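# Move mislabelled cartons from wall shelf to desk

## Task

A wall shelf holds a row of cartons, and under each place is a label with a part number; a carton is correctly placed only when it sits above the label matching its own number. Carry every carton sitting over a mismatched label to the desk, while every correctly placed carton stays exactly where it was, neither slid along nor rotated. The robot must not tip over or finish leaning, as either of those means failure. Nothing may count as in place if it only stays there because the robot is holding it. At the end, open the gripper and withdraw the robot from the cartons.

## Robot and tools

Robot: a Hello Robot Stretch 3 with one arm. It has a two-wheel base (0.33 m long, 0.34 m wide), a lift that carries the arm up and down a mast, and a telescoping arm that reaches out to the robot's right side. To bring the gripper forward or back you drive the base; the base cannot slide sideways. Turns on the spot pivot around the point midway between the drive wheels, which is 0.05 m behind the front edge. With the arm pulled in and the wrist folded, the turning sweep has radius 0.28 m; an unfolded, level gripper reaches past that circle.

Frames: the base frame has its origin on the floor between the drive wheels, x forward, y left, z up. hand_pose is reported in this frame, located where the closed fingertips meet; with all wrist joints at zero its x axis is up, y points back along the arm toward the mast, z toward the rear. The odometry frame is the base frame as it stood when the scene began. Fingertip pads are round, 0.04 m across.

Tool execute_actions: argument "actions" is a list holding one action object (or empty, which only reports state and images). Argument "cameras" picks which of head_camera, nav_camera, wrist_camera (or "all") return an image; omitted or null gives all, [] gives none. Images come in the order the "pictures" line lists. An action may contain:
- "base": exactly one of {"translate_m": d}, a relative drive in metres from the current spot, forward positive, range -1 to 1; or {"rotate_rad": d}, a relative in-place turn in radians, counter-clockwise (left) positive, range -3.2 to 3.2.
- "joints": absolute targets keyed by joint name, each a single number: lift_m 0 to 1.1 (arm height on mast, m); arm_m 0 to 0.52 (extension, m); wrist_yaw_rad -1.345 to 4.42 (0 along the arm, positive swings toward the front, 3.0 folds over the base); wrist_pitch_rad -1.57 to 0.451 (0 level, negative tips fingers down); wrist_roll_rad -2.911 to 2.911 (0 fingers side by side and level); gripper_m -0.089 to 0.179 (bigger is wider; true fingertip gap is about 0.007 m less when nearly shut and 0.025 m less when fully open, zero under 0.007); head_pan_rad -3.953 to 1.73 (0 forward, positive left, -1.57 looks along the arm); head_tilt_rad -1.53 to 0.419 (0 level, negative down). Done tolerances: lift and arm ±0.004, gripper ±0.004, wrist yaw/roll ±0.02, pitch ±0.05, head ±0.02.
- "contact_limits": only {"arm_m": n}, an effort percent 1 to 100 at which arm motion halts with contact_stop; smaller is gentler, too small stops instantly. It also caps arm holding force until the next action.
Motions in one action begin together. Any action is capped at 15 s. Unknown keys or out-of-range numbers get the whole call rejected with no motion. A joint or base left out may still be driving toward an earlier target without its status showing it. If a result reports a stop, later motion calls in that same reply are skipped.

Tool wait: {"seconds": 0 to 10}; commands nothing and returns state and images as an empty action would.
Tool zoom_image: {"camera": name, "region": [x0, y0, x1, y1]} in pixels of that camera's most recent full image, origin top-left, at most 504 by 504; returns a sharper crop.
Tool finished_scene: {"scene": number}; closes the current scene irreversibly after the last command has been held, and reports success and the next task. The goal must already hold steadily. Answering without any tool call ends everything.

Result lines: base_status and joint_status tell how each commanded motion ended: done (for the base, wheels turned the full amount even if slipping), off_target (resting short and possibly still pushing), contact_stop, time_out, torque_fault. After the last three the target is dropped and the joint holds where it stopped, except that arm or lift after contact_stop goes slack until commanded again (a slack lift may sag under load or be pushed up by closing fingers on a surface). on_its_own covers uncommanded joints; its "held at" is the held target, not the position. motor_effort is percent of maximum, positive toward larger values, bracket number is the peak in the last action; readings carry fixed biases and noise. Positive wheel effort pushes forward. base_odometry counts wheel turns only; heading -3.142 to 3.142, left positive; turned_by_wheels and turned_by_imu give turning since the last report. base_tilt is in degrees (forward and right positive) with a fixed offset of up to about 4 degrees. lidar_m lists 12 distances in metres for 30-degree sectors, first straight ahead then counter-clockwise (4th left, 7th behind, 10th right), scanning a plane 0.17 m above the floor, 0.15 to 12 m, "-" for nothing; it misses clear objects and thin legs and can be blocked by the mast or a low lift. wrist_depth_mm (45-1000) and head_depth_mm (280-4000, image sideways) are 7x7 grids of median depths read from top-left.

Gripping: command gripper_m below the carton's width to hold it, lower for more squeeze (pads are limited to roughly 25 N each here, and the stall guard eases off if you overdo it, so heavy items may slip; send a new value to re-squeeze). Open at least 0.02 beyond the touching value to release. Neither reading nor status proves a grasp; check with cameras.

Cautions: fold or unfold the wrist only with lift_m 0.32 to 0.95, wrist_pitch_rad -0.4 and roll near 0; once folded the lift may go down to 0.25. With yaw below -0.4 keep pitch at -0.5 or lower. The base is fast (0.30 m/s, 1.9 rad/s) only with lift below 0.30, arm below 0.03 and yaw above 2.54; otherwise 0.10 m/s and 0.63 rad/s. Base, wrist and head keep pushing when blocked; wrist servos pushed hard for seconds shut off for 10 s. Pushing into something rigid with the gripper above about 0.45 m, repeating a push after contact_stop, or driving while gripping or pressing on a fixed object can tip the robot; if tilted, reverse the last move in small steps, free the gripper, and lower lift to about 0.2. Avoid dropping cartons, knocking neighbours, slamming or hard pushes. The world keeps running while you compose replies, and base moves are measured from the last reported state.

Each tool is called after "Emit:" as name(argument=value, ...) on one line, values as JSON.

## Session

I'll start by looking at the current state and images.

Emit:
execute_actions(actions=[])

Scene clock: 0.00 s.
base_odometry: x=+0.000 y=+0.000 heading=+0.000 (m, m, rad; odometry frame)
turned_by_wheels: +0.000 (rad since the last result)
turned_by_imu: +0.000 (rad since the last result)
base_tilt: forward=-0.5 right=+0.4 (deg)
lidar_m: 1.98 1.94 1.97 2.38 1.97 1.55 2.19 2.46 2.45 2.19 1.81 1.80
head_depth_mm: 1817 1828 1829 1830 1822 1846 1861 / 1933 1966 1967 1978 2001 2014 2022 / 2034 2131 2119 2159 2165 2166 2166 / 2004 2349 2317 2339 2351 2369 2304 / 2008 2576 2626 2636 2632 2692 2322 / 2006 2773 2803 2818 2856 2830 2323 / 1991 2585 2596 2581 2576 2569 2345
base_status: not commanded
joint_positions: lift_m=+0.579 arm_m=+0.000 wrist_yaw_rad=+2.893 wrist_pitch_rad=-0.359 wrist_roll_rad=+0.007 gripper_m=+0.037 head_pan_rad=+0.019 head_tilt_rad=-0.016
joint_status: not commanded
motor_effort: left_wheel=+0 right_wheel=+0 lift_m=+25 arm_m=+0 wrist_yaw_rad=+0 wrist_pitch_rad=+8 wrist_roll_rad=+0 gripper_m=+0 head_pan_rad=+0 head_tilt_rad=+2 (%)
hand_pose: x=+0.0357 y=+0.0796 z=+0.6050 quat_wxyz=(+0.212, +0.708, +0.039, +0.672) (m; base frame)
wrist_depth_mm: - - - - - - - / - - - - - - - / - - - - - - - / - - - - - - - / - - - - - - - / 915 914 - 929 896 915 901 / 793 795 764 781 784 785 773
pictures: head_camera (sideways: a quarter turn clockwise sets it upright), nav_camera (sideways: a quarter turn counterclockwise sets it upright), wrist_camera
Images, in order (width x height): head_camera 896x504, nav_camera 672x504, wrist_camera 644x364.

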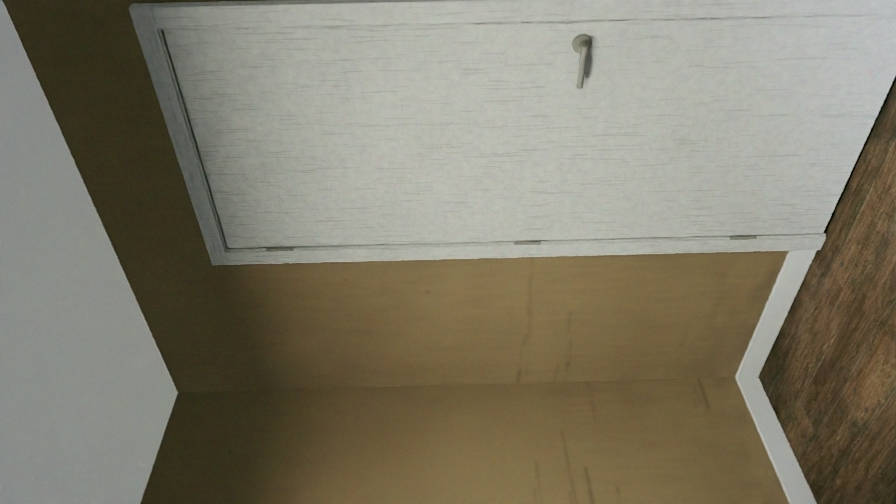

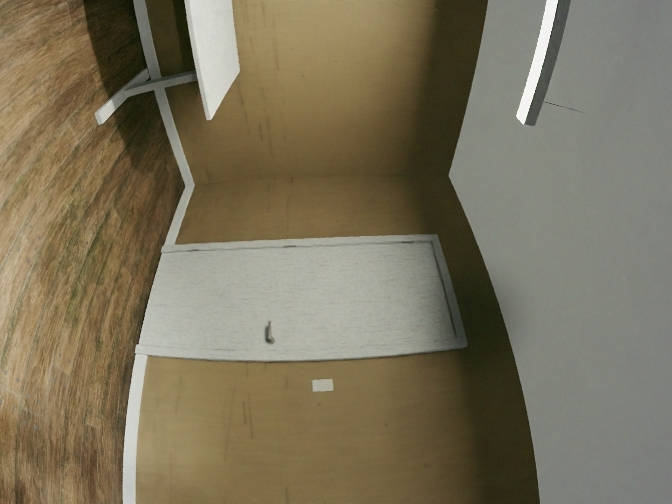

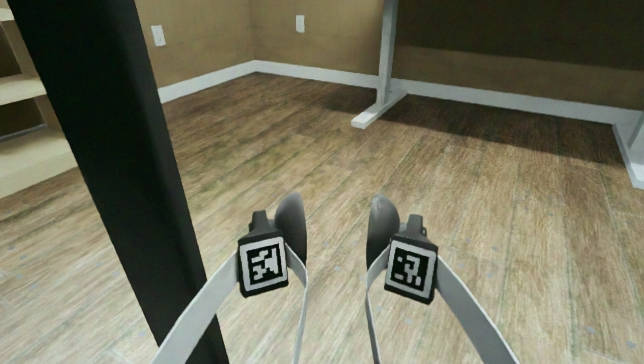

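Emit:
execute_actions(actions=[{"joints": {"head_pan_rad": 1.4, "head_tilt_rad": -0.2}}], cameras=["head_camera", "nav_camera"])

Scene clock: 2.67 s.
base_odometry: x=+0.000 y=+0.000 heading=+0.000 (m, m, rad; odometry frame)
turned_by_wheels: +0.000 (rad since the last result)
turned_by_imu: +0.000 (rad since the last result)
base_tilt: forward=-0.5 right=+0.3 (deg)
lidar_m: 1.98 1.93 1.98 2.37 1.97 1.56 2.19 2.45 2.44 2.19 1.81 1.80
head_depth_mm: 2086 2133 2214 2284 1963 2318 1755 / 2169 2255 2331 2397 1992 2240 1757 / 2331 2347 2433 2576 2623 2334 1768 / 2428 2519 2590 2738 2825 2337 1779 / 2549 2691 2812 2911 3016 2360 1776 / 2669 2744 2872 2947 2940 2372 1766 / 2495 2472 2523 2601 2610 2404 1787
base_status: not commanded
joint_positions: lift_m=+0.579 arm_m=+0.000 wrist_yaw_rad=+2.893 wrist_pitch_rad=-0.359 wrist_roll_rad=+0.007 gripper_m=+0.037 head_pan_rad=+1.393 head_tilt_rad=-0.197
joint_status: all done
motor_effort: left_wheel=+0(0) right_wheel=+0(0) lift_m=+26(26) arm_m=+0(0) wrist_yaw_rad=+0(0) wrist_pitch_rad=+8(8) wrist_roll_rad=+0(0) gripper_m=+0(0) head_pan_rad=+3(43) head_tilt_rad=-1(16) (%)
hand_pose: x=+0.0357 y=+0.0796 z=+0.6050 quat_wxyz=(+0.212, +0.708, +0.039, +0.672) (m; base frame)
wrist_depth_mm: - - - - - - - / - - - - - - - / - - - - - - - / - - - - - - - / - - - - - - - / 893 925 - 924 874 911 902 / 772 786 775 780 777 759 779
pictures: head_camera (sideways: a quarter turn clockwise sets it upright), nav_camera (sideways: a quarter turn counterclockwise sets it upright)
Images, in order (width x height): head_camera 896x504, nav_camera 672x504.

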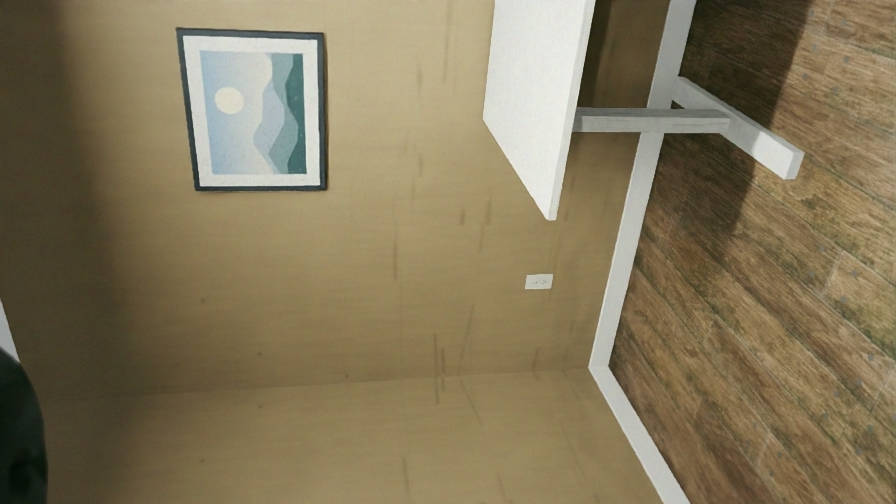

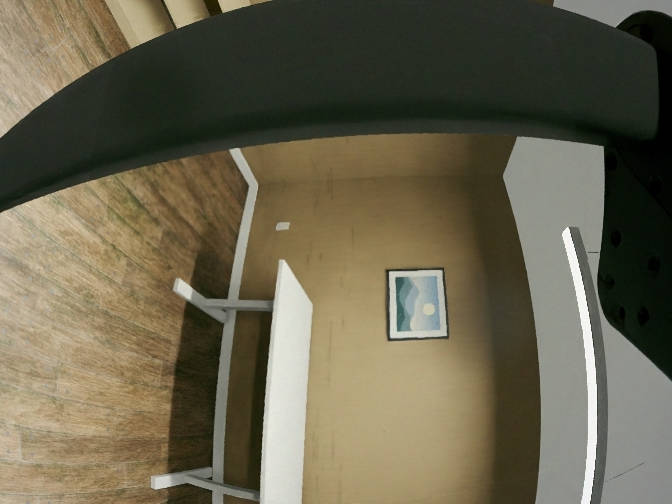

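Emit:
execute_actions(actions=[{"joints": {"head_pan_rad": -3.5, "head_tilt_rad": -0.2}}], cameras=["head_camera", "nav_camera"])

Scene clock: 6.77 s.
base_odometry: x=+0.000 y=+0.000 heading=+0.000 (m, m, rad; odometry frame)
turned_by_wheels: +0.000 (rad since the last result)
turned_by_imu: +0.000 (rad since the last result)
base_tilt: forward=-0.6 right=+0.3 (deg)
lidar_m: 1.99 1.93 1.97 2.38 1.97 1.56 2.18 2.45 2.44 2.18 1.80 1.80
head_depth_mm: 1715 1775 1819 1880 1904 1890 1692 / 1765 1827 1886 1961 1977 1896 1706 / 1821 1887 1955 2016 2009 1931 1756 / 1896 1959 2043 2109 2187 2177 1776 / 1958 2032 2119 2181 2288 2355 1787 / 2023 2134 2218 2297 2403 2363 1786 / 2125 2188 2287 2389 2546 2404 1791
base_status: not commanded
joint_positions: lift_m=+0.579 arm_m=+0.000 wrist_yaw_rad=+2.893 wrist_pitch_rad=-0.359 wrist_roll_rad=+0.007 gripper_m=+0.037 head_pan_rad=-3.493 head_tilt_rad=-0.198
joint_status: all done
motor_effort: left_wheel=+0(1) right_wheel=+0(0) lift_m=+26(26) arm_m=+0(0) wrist_yaw_rad=+0(0) wrist_pitch_rad=+8(8) wrist_roll_rad=+0(0) gripper_m=+0(0) head_pan_rad=-3(43) head_tilt_rad=-1(2) (%)
hand_pose: x=+0.0357 y=+0.0796 z=+0.6050 quat_wxyz=(+0.212, +0.708, +0.039, +0.672) (m; base frame)
wrist_depth_mm: - - - - - - - / - - - - - - - / - - - - - - - / - - - - - - - / - - - - - - - / 938 945 - 897 869 929 907 / 766 794 791 786 763 777 758
pictures: head_camera (sideways: a quarter turn clockwise sets it upright), nav_camera (sideways: a quarter turn counterclockwise sets it upright)
Images, in order (width x height): head_camera 896x504, nav_camera 672x504.

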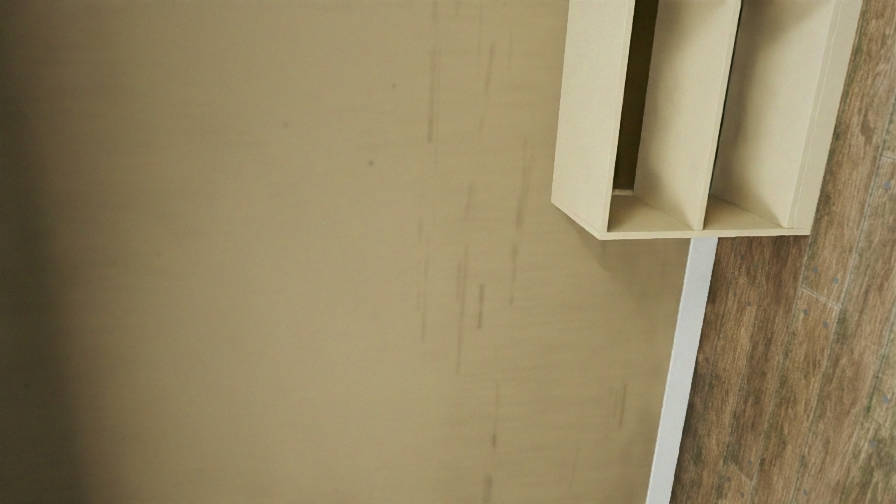

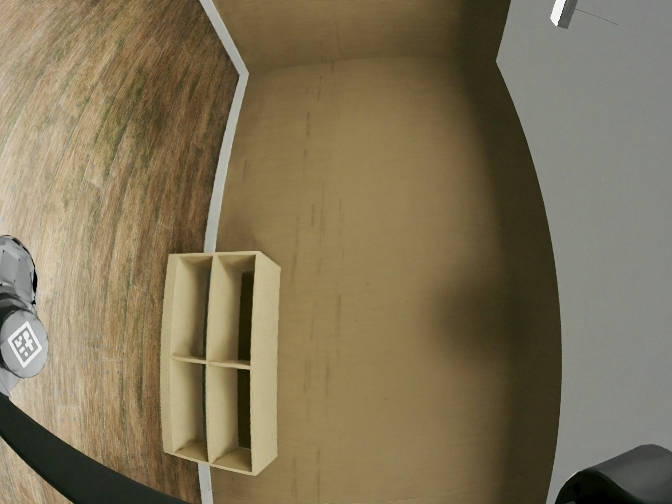

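Emit:
execute_actions(actions=[{"joints": {"head_pan_rad": -2.2, "head_tilt_rad": -0.2}}], cameras=["head_camera", "nav_camera"])

Scene clock: 9.23 s.
base_odometry: x=+0.000 y=+0.000 heading=+0.000 (m, m, rad; odometry frame)
turned_by_wheels: +0.000 (rad since the last result)
turned_by_imu: +0.000 (rad since the last result)
base_tilt: forward=-0.6 right=+0.4 (deg)
lidar_m: 1.99 1.94 1.97 2.37 1.96 1.56 2.19 2.45 2.44 2.19 1.81 1.80
head_depth_mm: 2183 2297 2373 2435 2525 2339 1752 / 2201 2315 2379 2421 2599 2330 1777 / 2222 2290 2381 2424 2565 2346 1763 / 2239 2311 2394 2446 2578 2352 1761 / 2244 2333 2429 2463 2618 2382 1781 / 2279 2359 2446 2502 2627 2383 1787 / 2272 2365 2454 2522 2657 2437 1798
base_status: not commanded
joint_positions: lift_m=+0.579 arm_m=+0.000 wrist_yaw_rad=+2.893 wrist_pitch_rad=-0.359 wrist_roll_rad=+0.007 gripper_m=+0.037 head_pan_rad=-2.207 head_tilt_rad=-0.198
joint_status: all done
motor_effort: left_wheel=+1(0) right_wheel=+0(0) lift_m=+25(26) arm_m=+0(1) wrist_yaw_rad=+0(0) wrist_pitch_rad=+8(9) wrist_roll_rad=+0(0) gripper_m=+0(0) head_pan_rad=+4(42) head_tilt_rad=-1(1) (%)
hand_pose: x=+0.0357 y=+0.0796 z=+0.6050 quat_wxyz=(+0.212, +0.708, +0.039, +0.672) (m; base frame)
wrist_depth_mm: - - - - - - - / - - - - - - - / - - - - - - - / - - - - - - - / - - - - - - - / 931 886 - 937 858 904 889 / 804 765 799 792 798 783 774
pictures: head_camera (sideways: a quarter turn clockwise sets it upright), nav_camera (sideways: a quarter turn counterclockwise sets it upright)
Images, in order (width x height): head_camera 896x504, nav_camera 672x504.

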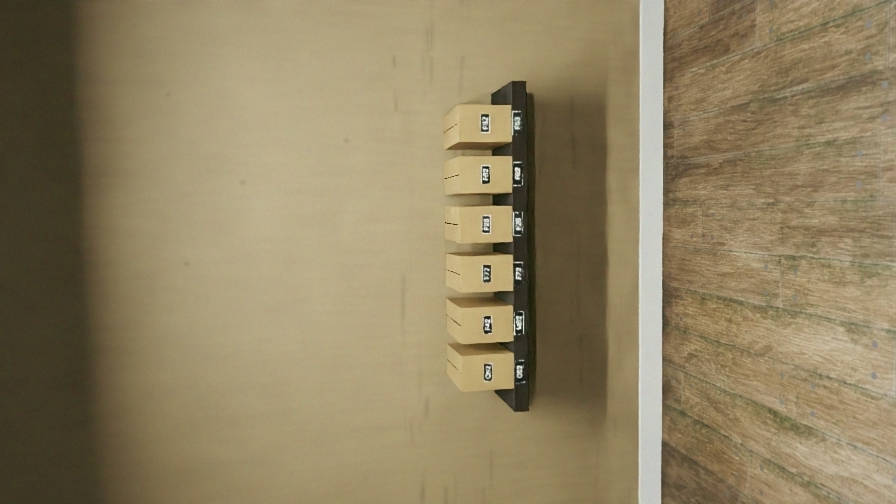

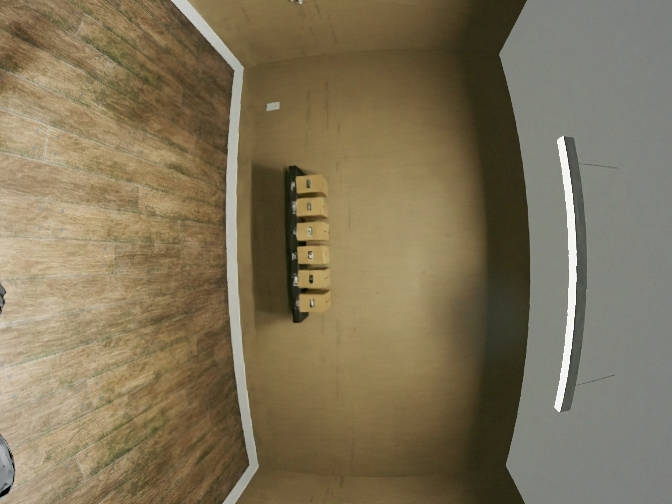

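Emit:
zoom_image(camera="head_camera", region=[430, 80, 550, 250])

Emit:
zoom_image(camera="head_camera", region=[430, 245, 550, 415])

Region (430, 80, 550, 250) of head_camera's 896x504 image, scaled by 2.965, with more detail than that image has; it fills the left 356 columns of this view, and the rest is white.

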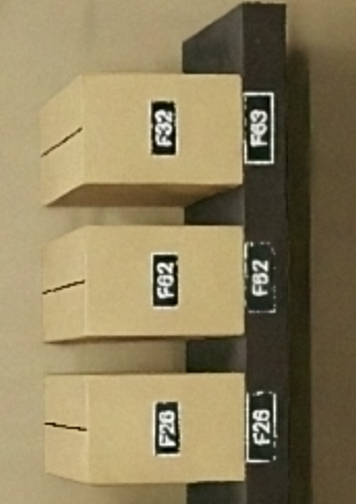

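Region (430, 245, 550, 415) of head_camera's 896x504 image, scaled by 2.965, with more detail than that image has; it fills the left 356 columns of this view, and the rest is white.

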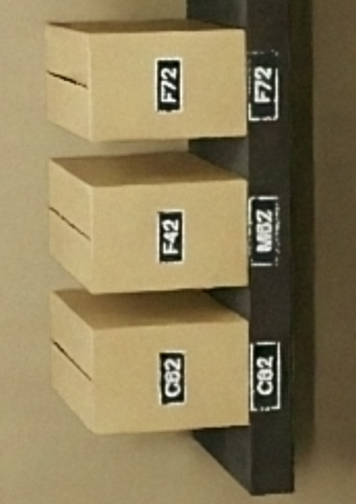

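Emit:
execute_actions(actions=[{"base": {"rotate_rad": 0.734}, "joints": {"lift_m": 0.28, "head_pan_rad": -3.0, "head_tilt_rad": -0.3}}], cameras=["nav_camera"])

Scene clock: 47.93 s.
base_odometry: x=+0.000 y=+0.000 heading=+0.734 (m, m, rad; odometry frame)
turned_by_wheels: +0.734 (rad since the last result)
turned_by_imu: +0.726 (rad since the last result)
base_tilt: forward=-0.5 right=+0.3 (deg)
lidar_m: 1.94 1.98 1.69 1.78 1.99 2.50 2.44 2.47 1.95 1.80 1.82 2.27
head_depth_mm: 2147 2276 2404 2567 2629 2011 1575 / 2164 2279 2431 2534 2660 2022 1556 / 2164 2282 2410 2274 2687 2031 1583 / 2180 2295 2397 2504 2670 2025 1584 / 2190 2283 2416 2344 2653 2055 1582 / 2197 2300 2419 2442 2687 2046 1603 / 2174 2293 2416 2532 2660 2062 1596
base_status: done
joint_positions: lift_m=+0.281 arm_m=+0.000 wrist_yaw_rad=+2.893 wrist_pitch_rad=-0.360 wrist_roll_rad=+0.007 gripper_m=+0.037 head_pan_rad=-2.993 head_tilt_rad=-0.297
joint_status: all done
motor_effort: left_wheel=-2(5) right_wheel=+4(8) lift_m=+10(23) arm_m=+0(0) wrist_yaw_rad=+0(1) wrist_pitch_rad=+9(9) wrist_roll_rad=+0(0) gripper_m=+0(0) head_pan_rad=-3(39) head_tilt_rad=-1(8) (%)
hand_pose: x=+0.0357 y=+0.0795 z=+0.3066 quat_wxyz=(+0.212, +0.708, +0.039, +0.672) (m; base frame)
wrist_depth_mm: - - - - - - - / - - - - - - - / - - - - - - - / 807 - 832 765 791 783 811 / 639 - 662 648 658 639 646 / 532 536 - 526 508 524 532 / 460 - - 456 456 448 452
pictures: nav_camera (sideways: a quarter turn counterclockwise sets it upright)
Images, in order (width x height): nav_camera 672x504.

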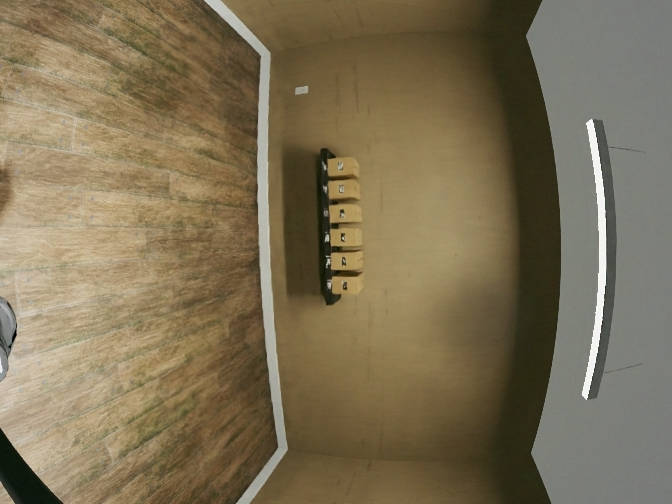

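Emit:
execute_actions(actions=[{"base": {"translate_m": -1.0}, "joints": {"head_pan_rad": -2.85, "head_tilt_rad": -0.4}}], cameras=["head_camera"])

Scene clock: 54.17 s.
base_odometry: x=-0.743 y=-0.670 heading=+0.734 (m, m, rad; odometry frame)
turned_by_wheels: +0.000 (rad since the last result)
turned_by_imu: -0.003 (rad since the last result)
base_tilt: forward=-0.5 right=+0.4 (deg)
lidar_m: 2.92 2.91 1.79 1.50 1.86 1.57 1.45 1.46 1.84 1.93 1.95 2.44
head_depth_mm: 1201 1286 1379 1446 1602 1706 1445 / 1221 1305 1396 1282 1625 1722 1440 / 1234 1318 1416 1297 1656 1751 1449 / 1256 1345 1438 1309 1685 1780 1446 / 1272 1358 1471 1339 1719 1808 1463 / 1292 1375 1484 1379 1740 1823 1457 / 1297 1397 1509 1384 1795 1814 1464
base_status: done
joint_positions: lift_m=+0.281 arm_m=+0.000 wrist_yaw_rad=+2.893 wrist_pitch_rad=-0.360 wrist_roll_rad=+0.007 gripper_m=+0.037 head_pan_rad=-2.857 head_tilt_rad=-0.396
joint_status: all done
motor_effort: left_wheel=-2(10) right_wheel=+4(7) lift_m=+10(10) arm_m=+1(0) wrist_yaw_rad=+0(0) wrist_pitch_rad=+8(9) wrist_roll_rad=+0(0) gripper_m=+0(0) head_pan_rad=+3(16) head_tilt_rad=-2(8) (%)
hand_pose: x=+0.0357 y=+0.0795 z=+0.3066 quat_wxyz=(+0.212, +0.708, +0.039, +0.672) (m; base frame)
wrist_depth_mm: - - - - - - - / - - - - - - - / - - - - - - - / 802 - 821 808 806 791 788 / 639 - 656 639 650 638 646 / 524 546 - 538 513 514 522 / 478 - - 456 454 453 454
pictures: head_camera (sideways: a quarter turn clockwise sets it upright)
Images, in order (width x height): head_camera 896x504.

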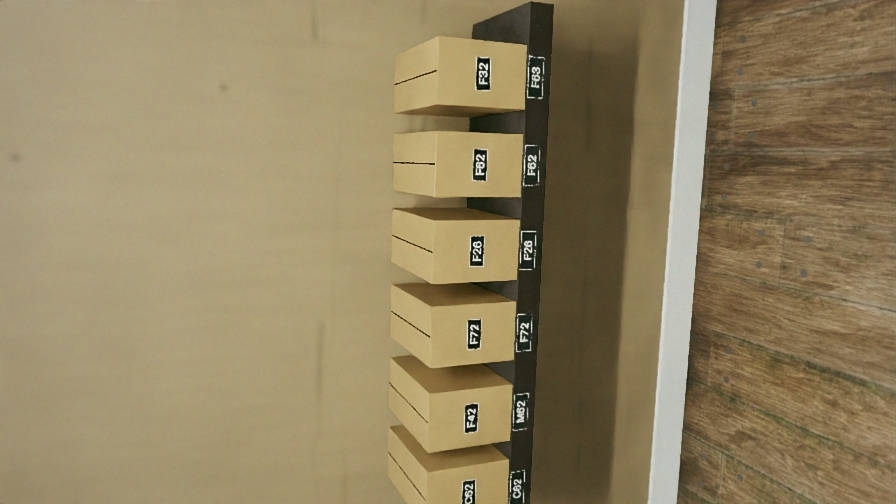

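Emit:
zoom_image(camera="head_camera", region=[440, 30, 570, 290])

Emit:
zoom_image(camera="head_camera", region=[440, 290, 570, 504])

Region (440, 30, 570, 290) of head_camera's 896x504 image, scaled by 1.938, with more detail than that image has.

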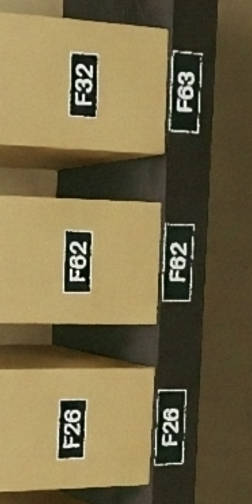

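Region (440, 290, 570, 504) of head_camera's 896x504 image, scaled by 2.355, with more detail than that image has; it fills the left 306 columns of this view, and the rest is white.

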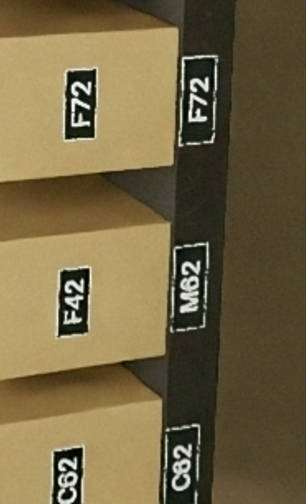

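Emit:
execute_actions(actions=[{"base": {"translate_m": -0.72}, "joints": {"lift_m": 0.9, "head_tilt_rad": -0.6}}], cameras=["nav_camera"])

Scene clock: 87.53 s.
base_odometry: x=-1.278 y=-1.152 heading=+0.734 (m, m, rad; odometry frame)
turned_by_wheels: +0.000 (rad since the last result)
turned_by_imu: -0.002 (rad since the last result)
base_tilt: forward=-0.5 right=+0.3 (deg)
lidar_m: 3.61 2.23 1.78 1.75 1.20 0.79 0.73 0.74 0.93 1.95 2.03 2.55
head_depth_mm: 587 644 715 791 858 - - / 595 653 726 774 627 684 1236 / 600 662 737 799 800 724 1239 / 609 670 747 800 644 719 1267 / 616 680 760 817 664 740 1295 / 625 691 769 807 673 743 - / 632 702 783 843 673 765 -
base_status: done
joint_positions: lift_m=+0.899 arm_m=+0.000 wrist_yaw_rad=+2.893 wrist_pitch_rad=-0.360 wrist_roll_rad=+0.007 gripper_m=+0.037 head_pan_rad=-2.857 head_tilt_rad=-0.593
joint_status: all done
motor_effort: left_wheel=-1(11) right_wheel=+4(9) lift_m=+37(40) arm_m=+0(0) wrist_yaw_rad=+0(1) wrist_pitch_rad=+8(9) wrist_roll_rad=+0(0) gripper_m=+0(0) head_pan_rad=+4(3) head_tilt_rad=-2(12) (%)
hand_pose: x=+0.0357 y=+0.0795 z=+0.9252 quat_wxyz=(+0.212, +0.708, +0.039, +0.672) (m; base frame)
wrist_depth_mm: - - - - - - - / - - - - - - - / - - - - - - - / - - - - - - - / - - - - - - - / - - - - - - - / - - - - - - -
pictures: nav_camera (sideways: a quarter turn counterclockwise sets it upright)
Images, in order (width x height): nav_camera 672x504.

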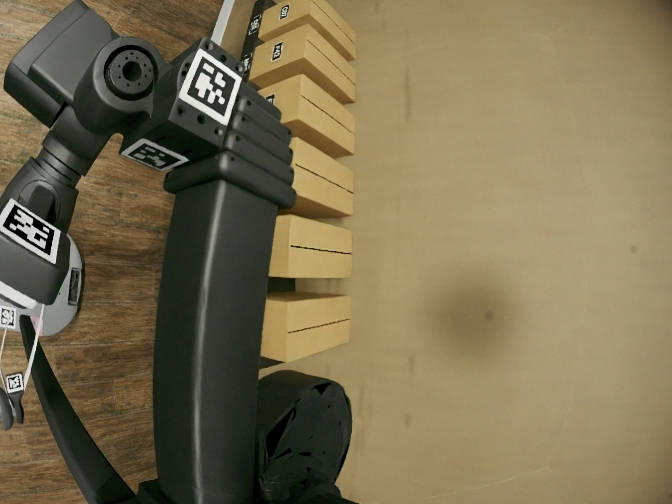

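Emit:
execute_actions(actions=[{"base": {"rotate_rad": -1.445}, "joints": {"wrist_yaw_rad": 0.0, "wrist_pitch_rad": -1.2, "wrist_roll_rad": 0.0, "head_pan_rad": -1.57, "head_tilt_rad": -0.7}}])

Scene clock: 97.27 s.
base_odometry: x=-1.278 y=-1.152 heading=-0.711 (m, m, rad; odometry frame)
turned_by_wheels: -1.445 (rad since the last result)
turned_by_imu: -1.431 (rad since the last result)
base_tilt: forward=-0.5 right=+0.3 (deg)
lidar_m: 2.01 2.09 2.85 3.60 2.22 1.79 1.75 1.05 0.76 0.73 0.76 1.04
head_depth_mm: 614 689 784 910 1052 - - / 611 685 779 887 787 - - / 609 683 774 691 669 986 - / 607 680 772 742 703 1225 1234 / 608 676 772 722 679 1292 1210 / 601 674 766 700 656 1272 1214 / 600 671 762 729 686 1265 1217
base_status: done
joint_positions: lift_m=+0.899 arm_m=+0.000 wrist_yaw_rad=+0.002 wrist_pitch_rad=-1.201 wrist_roll_rad=+0.003 gripper_m=+0.037 head_pan_rad=-1.577 head_tilt_rad=-0.691
joint_status: all done
motor_effort: left_wheel=+4(6) right_wheel=-4(8) lift_m=+36(36) arm_m=-1(1) wrist_yaw_rad=-3(3) wrist_pitch_rad=+1(7) wrist_roll_rad=-1(3) gripper_m=+0(0) head_pan_rad=+3(42) head_tilt_rad=-3(6) (%)
hand_pose: x=-0.0215 y=-0.2148 z=+0.7904 quat_wxyz=(+0.583, +0.400, -0.583, -0.400) (m; base frame)
wrist_depth_mm: 860 876 839 828 808 797 792 / - - - - - - 992 / - - - - - 985 985 / - 976 1000 986 956 943 948 / 979 980 960 966 951 939 928 / 944 944 919 - - 920 890 / 920 959 941 - 909 907 879
pictures: head_camera (sideways: a quarter turn clockwise sets it upright), nav_camera (sideways: a quarter turn counterclockwise sets it upright), wrist_camera
Images, in order (width x height): head_camera 896x504, nav_camera 672x504, wrist_camera 644x364.

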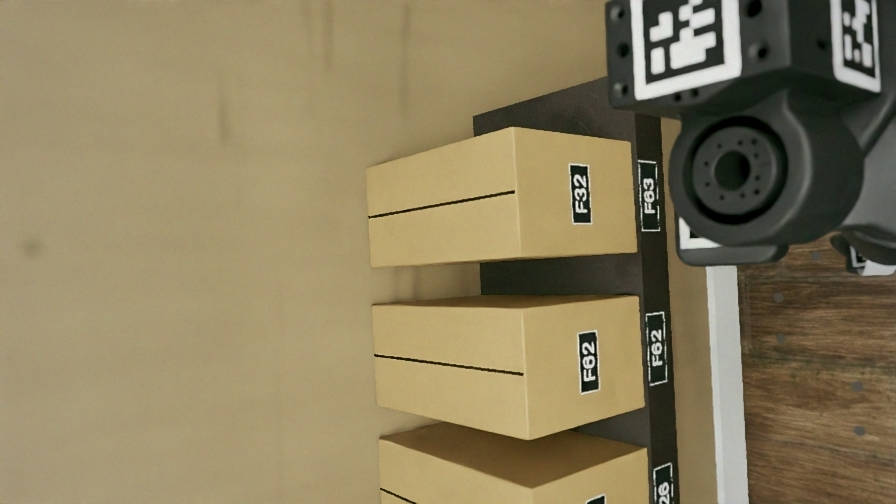

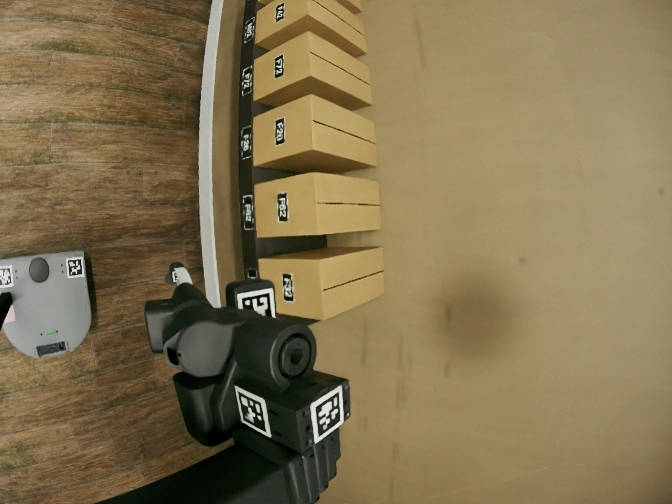

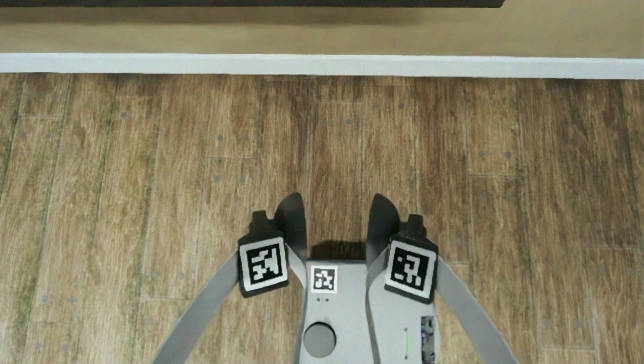

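Emit:
execute_actions(actions=[{"base": {"translate_m": -0.035}, "joints": {"lift_m": 1.09, "arm_m": 0.2, "wrist_pitch_rad": -1.47, "gripper_m": 0.179}}])

Scene clock: 130.70 s.
base_odometry: x=-1.304 y=-1.129 heading=-0.711 (m, m, rad; odometry frame)
turned_by_wheels: +0.000 (rad since the last result)
turned_by_imu: +0.000 (rad since the last result)
base_tilt: forward=-0.5 right=+0.3 (deg)
lidar_m: 2.05 2.12 2.90 3.64 2.21 1.76 1.71 1.05 0.76 0.73 0.76 1.04
head_depth_mm: - 701 784 912 1076 1306 1205 / - 703 778 883 1005 1299 1205 / - - - 781 708 1303 1209 / 597 - - 673 664 1304 1208 / 607 677 767 772 758 1294 1213 / 602 675 766 699 657 1282 1214 / 600 673 762 741 689 1271 1226
base_status: done
joint_positions: lift_m=+1.089 arm_m=+0.200 wrist_yaw_rad=+0.000 wrist_pitch_rad=-1.467 wrist_roll_rad=+0.003 gripper_m=+0.141 head_pan_rad=-1.577 head_tilt_rad=-0.692
joint_status: gripper_m off_target (ended at +0.141, target +0.179); the others done
motor_effort: left_wheel=+4(4) right_wheel=-3(9) lift_m=+36(40) arm_m=+3(5) wrist_yaw_rad=-1(3) wrist_pitch_rad=-1(0) wrist_roll_rad=-1(1) gripper_m=+100(99) head_pan_rad=+3(3) head_tilt_rad=-2(2) (%)
hand_pose: x=-0.0216 y=-0.3473 z=+0.9707 quat_wxyz=(+0.525, +0.473, -0.526, -0.474) (m; base frame)
wrist_depth_mm: 301 279 320 273 283 910 860 / 434 420 424 402 445 - - / - - - - - - - / - - - - - - - / - - - - - - - / - - - - - - - / - - - - - - -
pictures: head_camera (sideways: a quarter turn clockwise sets it upright), nav_camera (sideways: a quarter turn counterclockwise sets it upright), wrist_camera
Images, in order (width x height): head_camera 896x504, nav_camera 672x504, wrist_camera 644x364.

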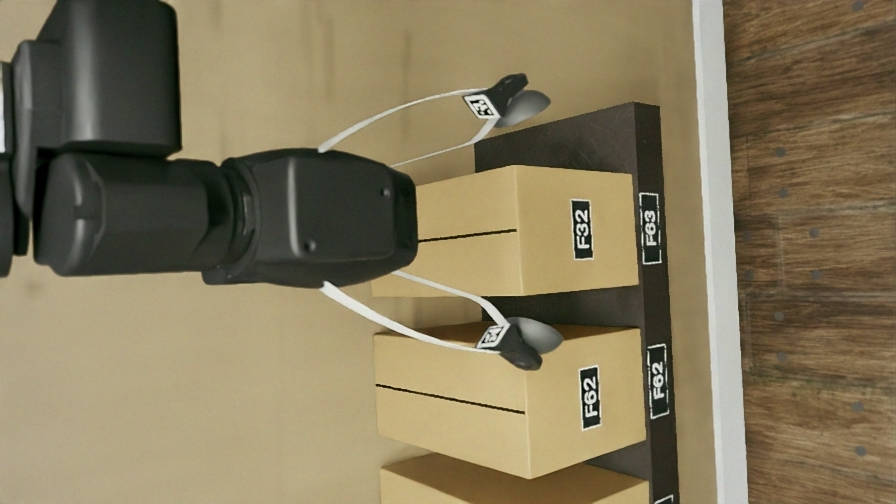

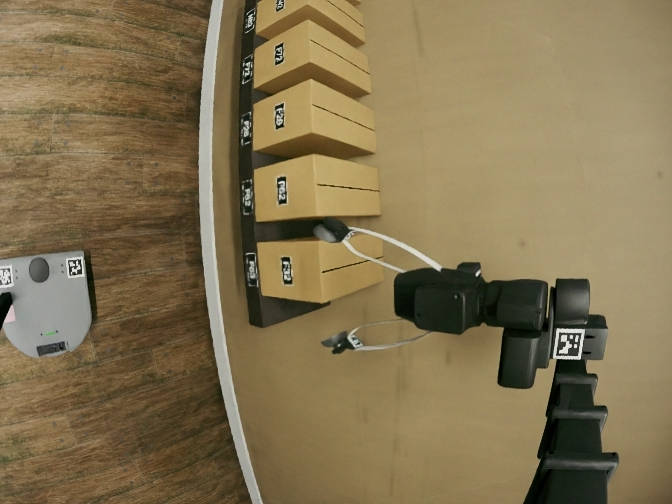

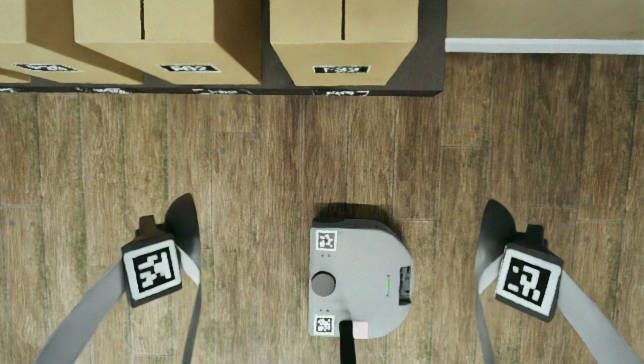

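Emit:
execute_actions(actions=[], cameras=["wrist_camera"])

Scene clock: 135.80 s.
base_odometry: x=-1.304 y=-1.129 heading=-0.711 (m, m, rad; odometry frame)
turned_by_wheels: +0.000 (rad since the last result)
turned_by_imu: +0.000 (rad since the last result)
base_tilt: forward=-0.5 right=+0.3 (deg)
lidar_m: 2.04 2.12 2.89 3.61 2.21 1.76 1.71 1.05 0.76 0.73 0.76 1.03
head_depth_mm: - 703 781 904 1081 1307 1202 / - 706 779 893 1008 1296 1207 / - - - 779 709 1308 1209 / 599 - - 672 663 1294 1214 / 605 678 767 761 747 1284 1220 / 603 675 766 699 666 1276 1215 / 601 672 764 740 687 1274 1216
base_status: done
joint_positions: lift_m=+1.089 arm_m=+0.200 wrist_yaw_rad=+0.000 wrist_pitch_rad=-1.467 wrist_roll_rad=+0.003 gripper_m=+0.179 head_pan_rad=-1.577 head_tilt_rad=-0.692
joint_status: gripper_m off_target (ended at +0.141, target +0.179); the others done
on_its_own: gripper_m moved +0.038 to your old target +0.179
motor_effort: left_wheel=+5(4) right_wheel=-3(9) lift_m=+36(40) arm_m=+4(5) wrist_yaw_rad=+0(3) wrist_pitch_rad=-2(0) wrist_roll_rad=-1(1) gripper_m=+1(99) head_pan_rad=+4(3) head_tilt_rad=-3(2) (%)
hand_pose: x=-0.0216 y=-0.3473 z=+0.9707 quat_wxyz=(+0.525, +0.473, -0.526, -0.474) (m; base frame)
wrist_depth_mm: 304 279 317 274 284 899 861 / 445 422 427 403 450 - - / - - - - - - - / - - - - - - - / - - - - - - - / - - - - - - - / - - - - - - -
pictures: wrist_camera
Images, in order (width x height): wrist_camera 644x364.

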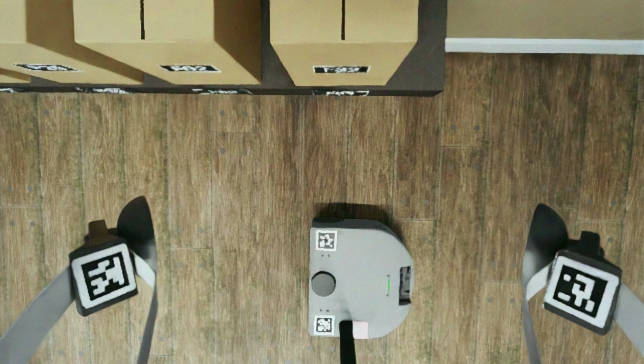

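Emit:
execute_actions(actions=[{"joints": {"lift_m": 1.05, "arm_m": 0.448, "gripper_m": 0.16, "head_tilt_rad": -0.55}, "contact_limits": {"arm_m": 15}}], cameras=["head_camera", "wrist_camera"])

Scene clock: 153.00 s.
base_odometry: x=-1.304 y=-1.129 heading=-0.711 (m, m, rad; odometry frame)
turned_by_wheels: +0.000 (rad since the last result)
turned_by_imu: +0.000 (rad since the last result)
base_tilt: forward=-0.5 right=+0.4 (deg)
lidar_m: 2.05 2.12 2.89 3.61 2.21 1.76 1.71 1.05 0.76 0.73 0.76 1.03
head_depth_mm: 597 - 733 823 934 1083 1226 / 592 674 732 818 907 779 1222 / 585 685 728 799 673 684 1230 / 592 - - 783 650 664 1215 / 595 651 721 793 836 703 1216 / 593 650 719 789 655 655 1211 / 591 647 717 787 691 680 1217
base_status: not commanded
joint_positions: lift_m=+1.051 arm_m=+0.448 wrist_yaw_rad=+0.000 wrist_pitch_rad=-1.467 wrist_roll_rad=+0.003 gripper_m=+0.160 head_pan_rad=-1.577 head_tilt_rad=-0.557
joint_status: all done
motor_effort: left_wheel=+3(4) right_wheel=-3(4) lift_m=+10(32) arm_m=+3(2) wrist_yaw_rad=+0(1) wrist_pitch_rad=-1(1) wrist_roll_rad=-1(1) gripper_m=+0(100) head_pan_rad=+3(2) head_tilt_rad=+3(13) (%)
contact_limits: arm_m 15 (drawing in: default 21, maximum 35; extending or still: default 30, maximum 48)
hand_pose: x=-0.0216 y=-0.5951 z=+0.9320 quat_wxyz=(+0.524, +0.473, -0.525, -0.475) (m; base frame)
wrist_depth_mm: 241 238 238 233 232 244 244 / 244 243 264 237 237 410 412 / 248 249 263 239 240 - - / 251 249 267 245 245 - - / 255 251 269 247 248 - - / 260 257 275 252 250 - - / - 261 - 256 253 - -
pictures: head_camera (sideways: a quarter turn clockwise sets it upright), wrist_camera
Images, in order (width x height): head_camera 896x504, wrist_camera 644x364.

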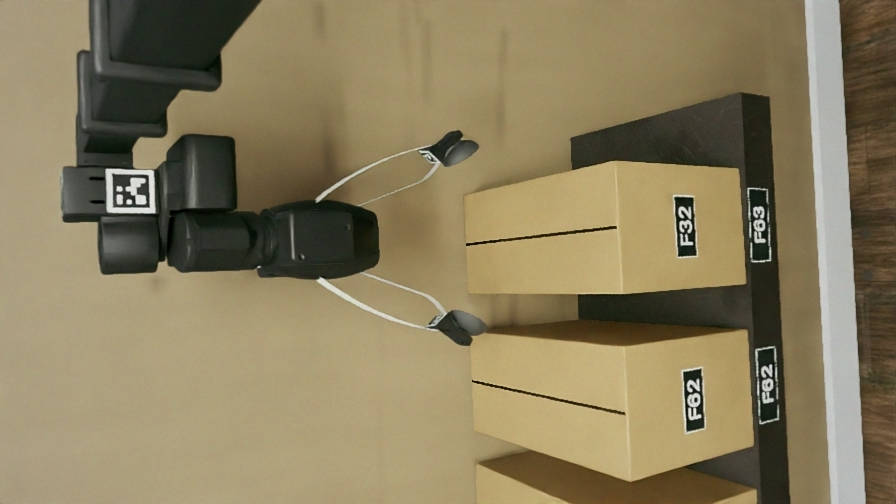

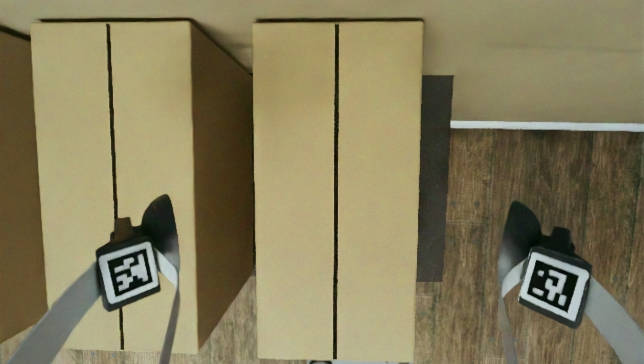

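Emit:
execute_actions(actions=[{"base": {"translate_m": -0.004}, "joints": {"lift_m": 0.99}}], cameras=["head_camera", "wrist_camera"])

Scene clock: 172.77 s.
base_odometry: x=-1.307 y=-1.126 heading=-0.711 (m, m, rad; odometry frame)
turned_by_wheels: +0.000 (rad since the last result)
turned_by_imu: +0.000 (rad since the last result)
base_tilt: forward=-0.5 right=+0.4 (deg)
lidar_m: 2.05 2.12 2.91 3.62 2.21 1.75 1.71 1.04 0.76 0.73 0.76 1.03
head_depth_mm: 604 654 - 823 932 1077 1228 / 602 643 740 812 912 799 1231 / 600 637 740 799 696 701 1229 / 598 640 - 788 652 664 1220 / 595 651 721 787 726 699 1218 / 593 650 716 788 656 655 1213 / 592 648 714 786 699 685 1218
base_status: done
joint_positions: lift_m=+0.991 arm_m=+0.448 wrist_yaw_rad=+0.000 wrist_pitch_rad=-1.467 wrist_roll_rad=+0.003 gripper_m=+0.160 head_pan_rad=-1.577 head_tilt_rad=-0.557
joint_status: all done
motor_effort: left_wheel=+3(5) right_wheel=-4(10) lift_m=+10(15) arm_m=+4(3) wrist_yaw_rad=+0(0) wrist_pitch_rad=-1(1) wrist_roll_rad=-1(1) gripper_m=+0(0) head_pan_rad=+3(3) head_tilt_rad=+3(2) (%)
hand_pose: x=-0.0216 y=-0.5951 z=+0.8720 quat_wxyz=(+0.524, +0.473, -0.525, -0.475) (m; base frame)
wrist_depth_mm: 181 182 180 178 175 245 241 / 185 183 182 180 177 410 408 / 187 187 184 180 182 - 978 / 191 190 186 183 184 - - / 193 191 189 187 187 - - / 196 199 193 190 188 - - / 198 198 197 193 191 - -
pictures: head_camera (sideways: a quarter turn clockwise sets it upright), wrist_camera
Images, in order (width x height): head_camera 896x504, wrist_camera 644x364.

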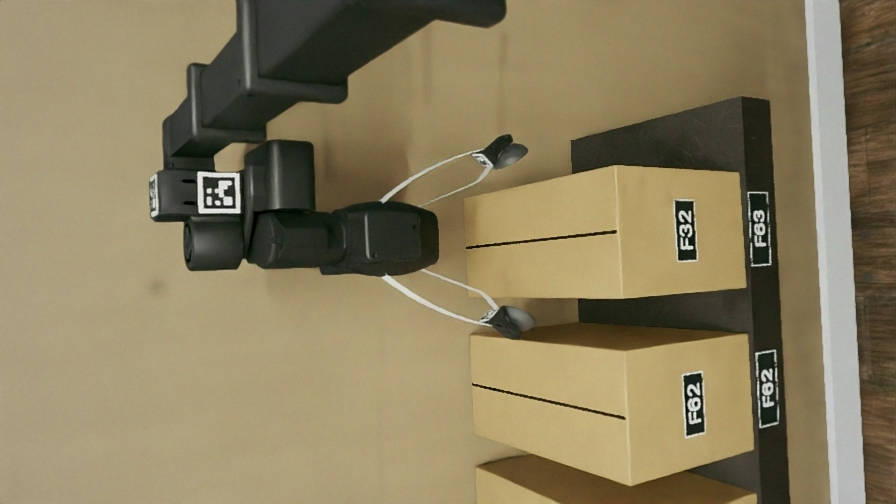

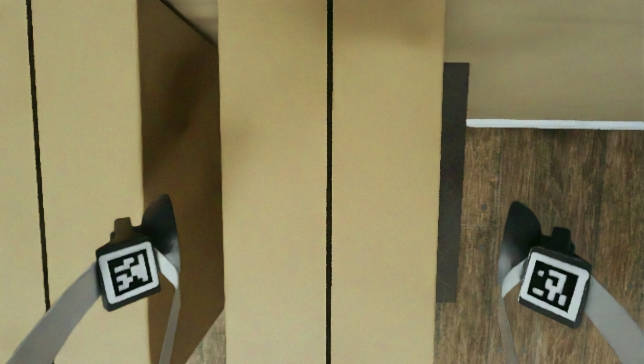

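Emit:
zoom_image(camera="head_camera", region=[400, 120, 640, 360])

Region (400, 120, 640, 360) of head_camera's 896x504 image, scaled by 2.100, with more detail than that image has.

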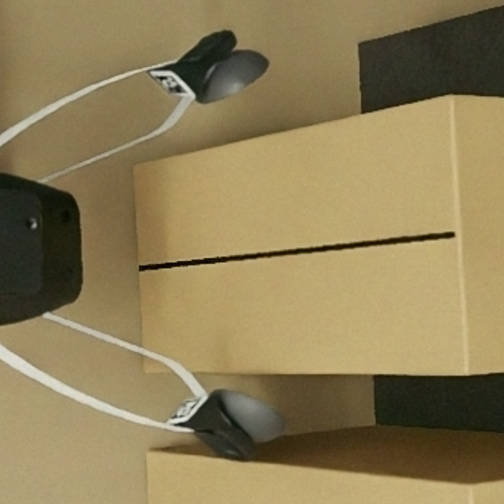

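Emit:
execute_actions(actions=[{"joints": {"lift_m": 0.945}}], cameras=["head_camera", "wrist_camera"])

Scene clock: 179.20 s.
base_odometry: x=-1.307 y=-1.126 heading=-0.711 (m, m, rad; odometry frame)
turned_by_wheels: +0.000 (rad since the last result)
turned_by_imu: +0.000 (rad since the last result)
base_tilt: forward=-0.5 right=+0.4 (deg)
lidar_m: 2.06 2.12 2.91 3.60 2.21 1.75 1.71 1.05 0.76 0.73 0.76 1.04
head_depth_mm: 603 663 714 - 949 1078 1220 / 601 656 - 828 916 801 1224 / 600 649 - 797 668 699 1227 / 599 654 725 781 653 662 1227 / 595 653 719 791 716 698 1214 / 593 650 717 786 655 656 1214 / 592 647 714 783 699 686 1223
base_status: not commanded
joint_positions: lift_m=+0.946 arm_m=+0.448 wrist_yaw_rad=+0.000 wrist_pitch_rad=-1.467 wrist_roll_rad=+0.003 gripper_m=+0.160 head_pan_rad=-1.577 head_tilt_rad=-0.557
joint_status: all done
motor_effort: left_wheel=+3(4) right_wheel=-4(4) lift_m=+10(9) arm_m=+3(4) wrist_yaw_rad=+0(0) wrist_pitch_rad=-1(1) wrist_roll_rad=-1(1) gripper_m=+0(0) head_pan_rad=+3(3) head_tilt_rad=+3(3) (%)
hand_pose: x=-0.0216 y=-0.5951 z=+0.8270 quat_wxyz=(+0.524, +0.473, -0.525, -0.475) (m; base frame)
wrist_depth_mm: 138 182 134 133 132 228 243 / 140 183 136 135 134 368 400 / 142 182 138 136 136 890 978 / 144 184 141 139 137 970 957 / 146 163 141 141 139 996 939 / 148 200 145 142 142 - 1000 / 149 185 147 145 144 - -
pictures: head_camera (sideways: a quarter turn clockwise sets it upright), wrist_camera
Images, in order (width x height): head_camera 896x504, wrist_camera 644x364.

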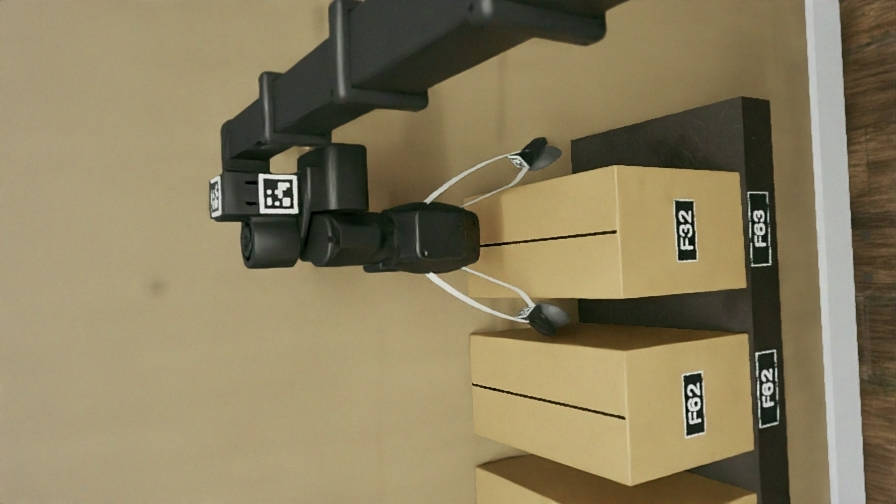

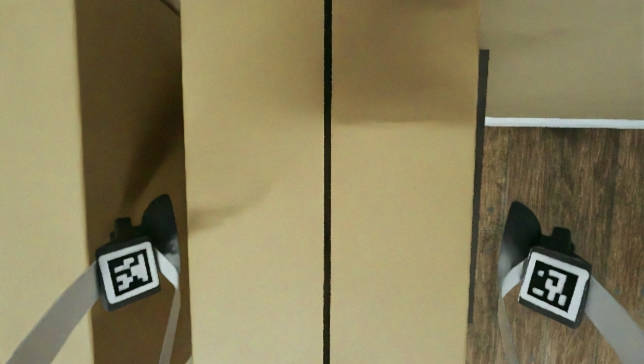

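Emit:
execute_actions(actions=[{"base": {"translate_m": 0.004}, "joints": {"lift_m": 0.93, "gripper_m": 0.152}}], cameras=["head_camera", "wrist_camera"])

Scene clock: 185.37 s.
base_odometry: x=-1.304 y=-1.129 heading=-0.711 (m, m, rad; odometry frame)
turned_by_wheels: +0.000 (rad since the last result)
turned_by_imu: +0.000 (rad since the last result)
base_tilt: forward=-0.6 right=+0.3 (deg)
lidar_m: 2.05 2.12 2.90 3.62 2.22 1.76 1.71 1.04 0.76 0.73 0.76 1.03
head_depth_mm: 604 660 722 - 931 1078 1226 / 601 658 - 832 909 778 1226 / 601 650 - 799 672 683 1231 / 598 656 731 773 650 661 1219 / 595 652 720 794 815 703 1211 / 594 653 717 788 656 655 1210 / 592 647 715 788 688 680 1214
base_status: done
joint_positions: lift_m=+0.931 arm_m=+0.448 wrist_yaw_rad=+0.000 wrist_pitch_rad=-1.467 wrist_roll_rad=+0.003 gripper_m=+0.152 head_pan_rad=-1.577 head_tilt_rad=-0.557
joint_status: all done
motor_effort: left_wheel=+3(8) right_wheel=-3(5) lift_m=+10(8) arm_m=+3(4) wrist_yaw_rad=+0(0) wrist_pitch_rad=-1(1) wrist_roll_rad=-1(1) gripper_m=+0(100) head_pan_rad=+3(3) head_tilt_rad=+2(3) (%)
hand_pose: x=-0.0216 y=-0.5951 z=+0.8120 quat_wxyz=(+0.524, +0.473, -0.525, -0.475) (m; base frame)
wrist_depth_mm: 131 163 120 119 118 117 241 / 132 165 122 120 119 119 411 / 132 166 123 122 121 722 948 / 132 177 125 123 122 931 974 / 133 157 127 126 124 124 963 / 133 198 129 128 126 126 - / - 179 130 129 129 987 955
pictures: head_camera (sideways: a quarter turn clockwise sets it upright), wrist_camera
Images, in order (width x height): head_camera 896x504, wrist_camera 644x364.

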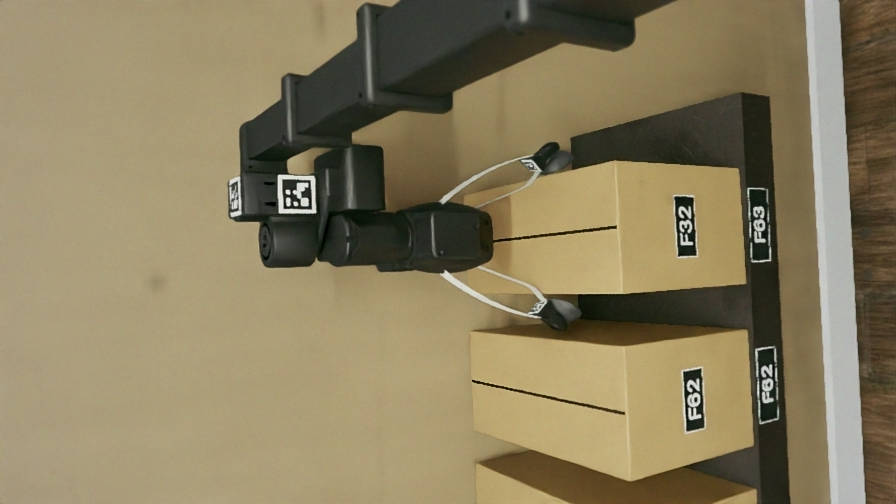

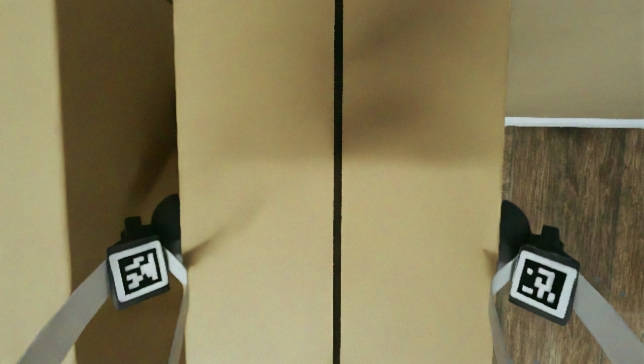

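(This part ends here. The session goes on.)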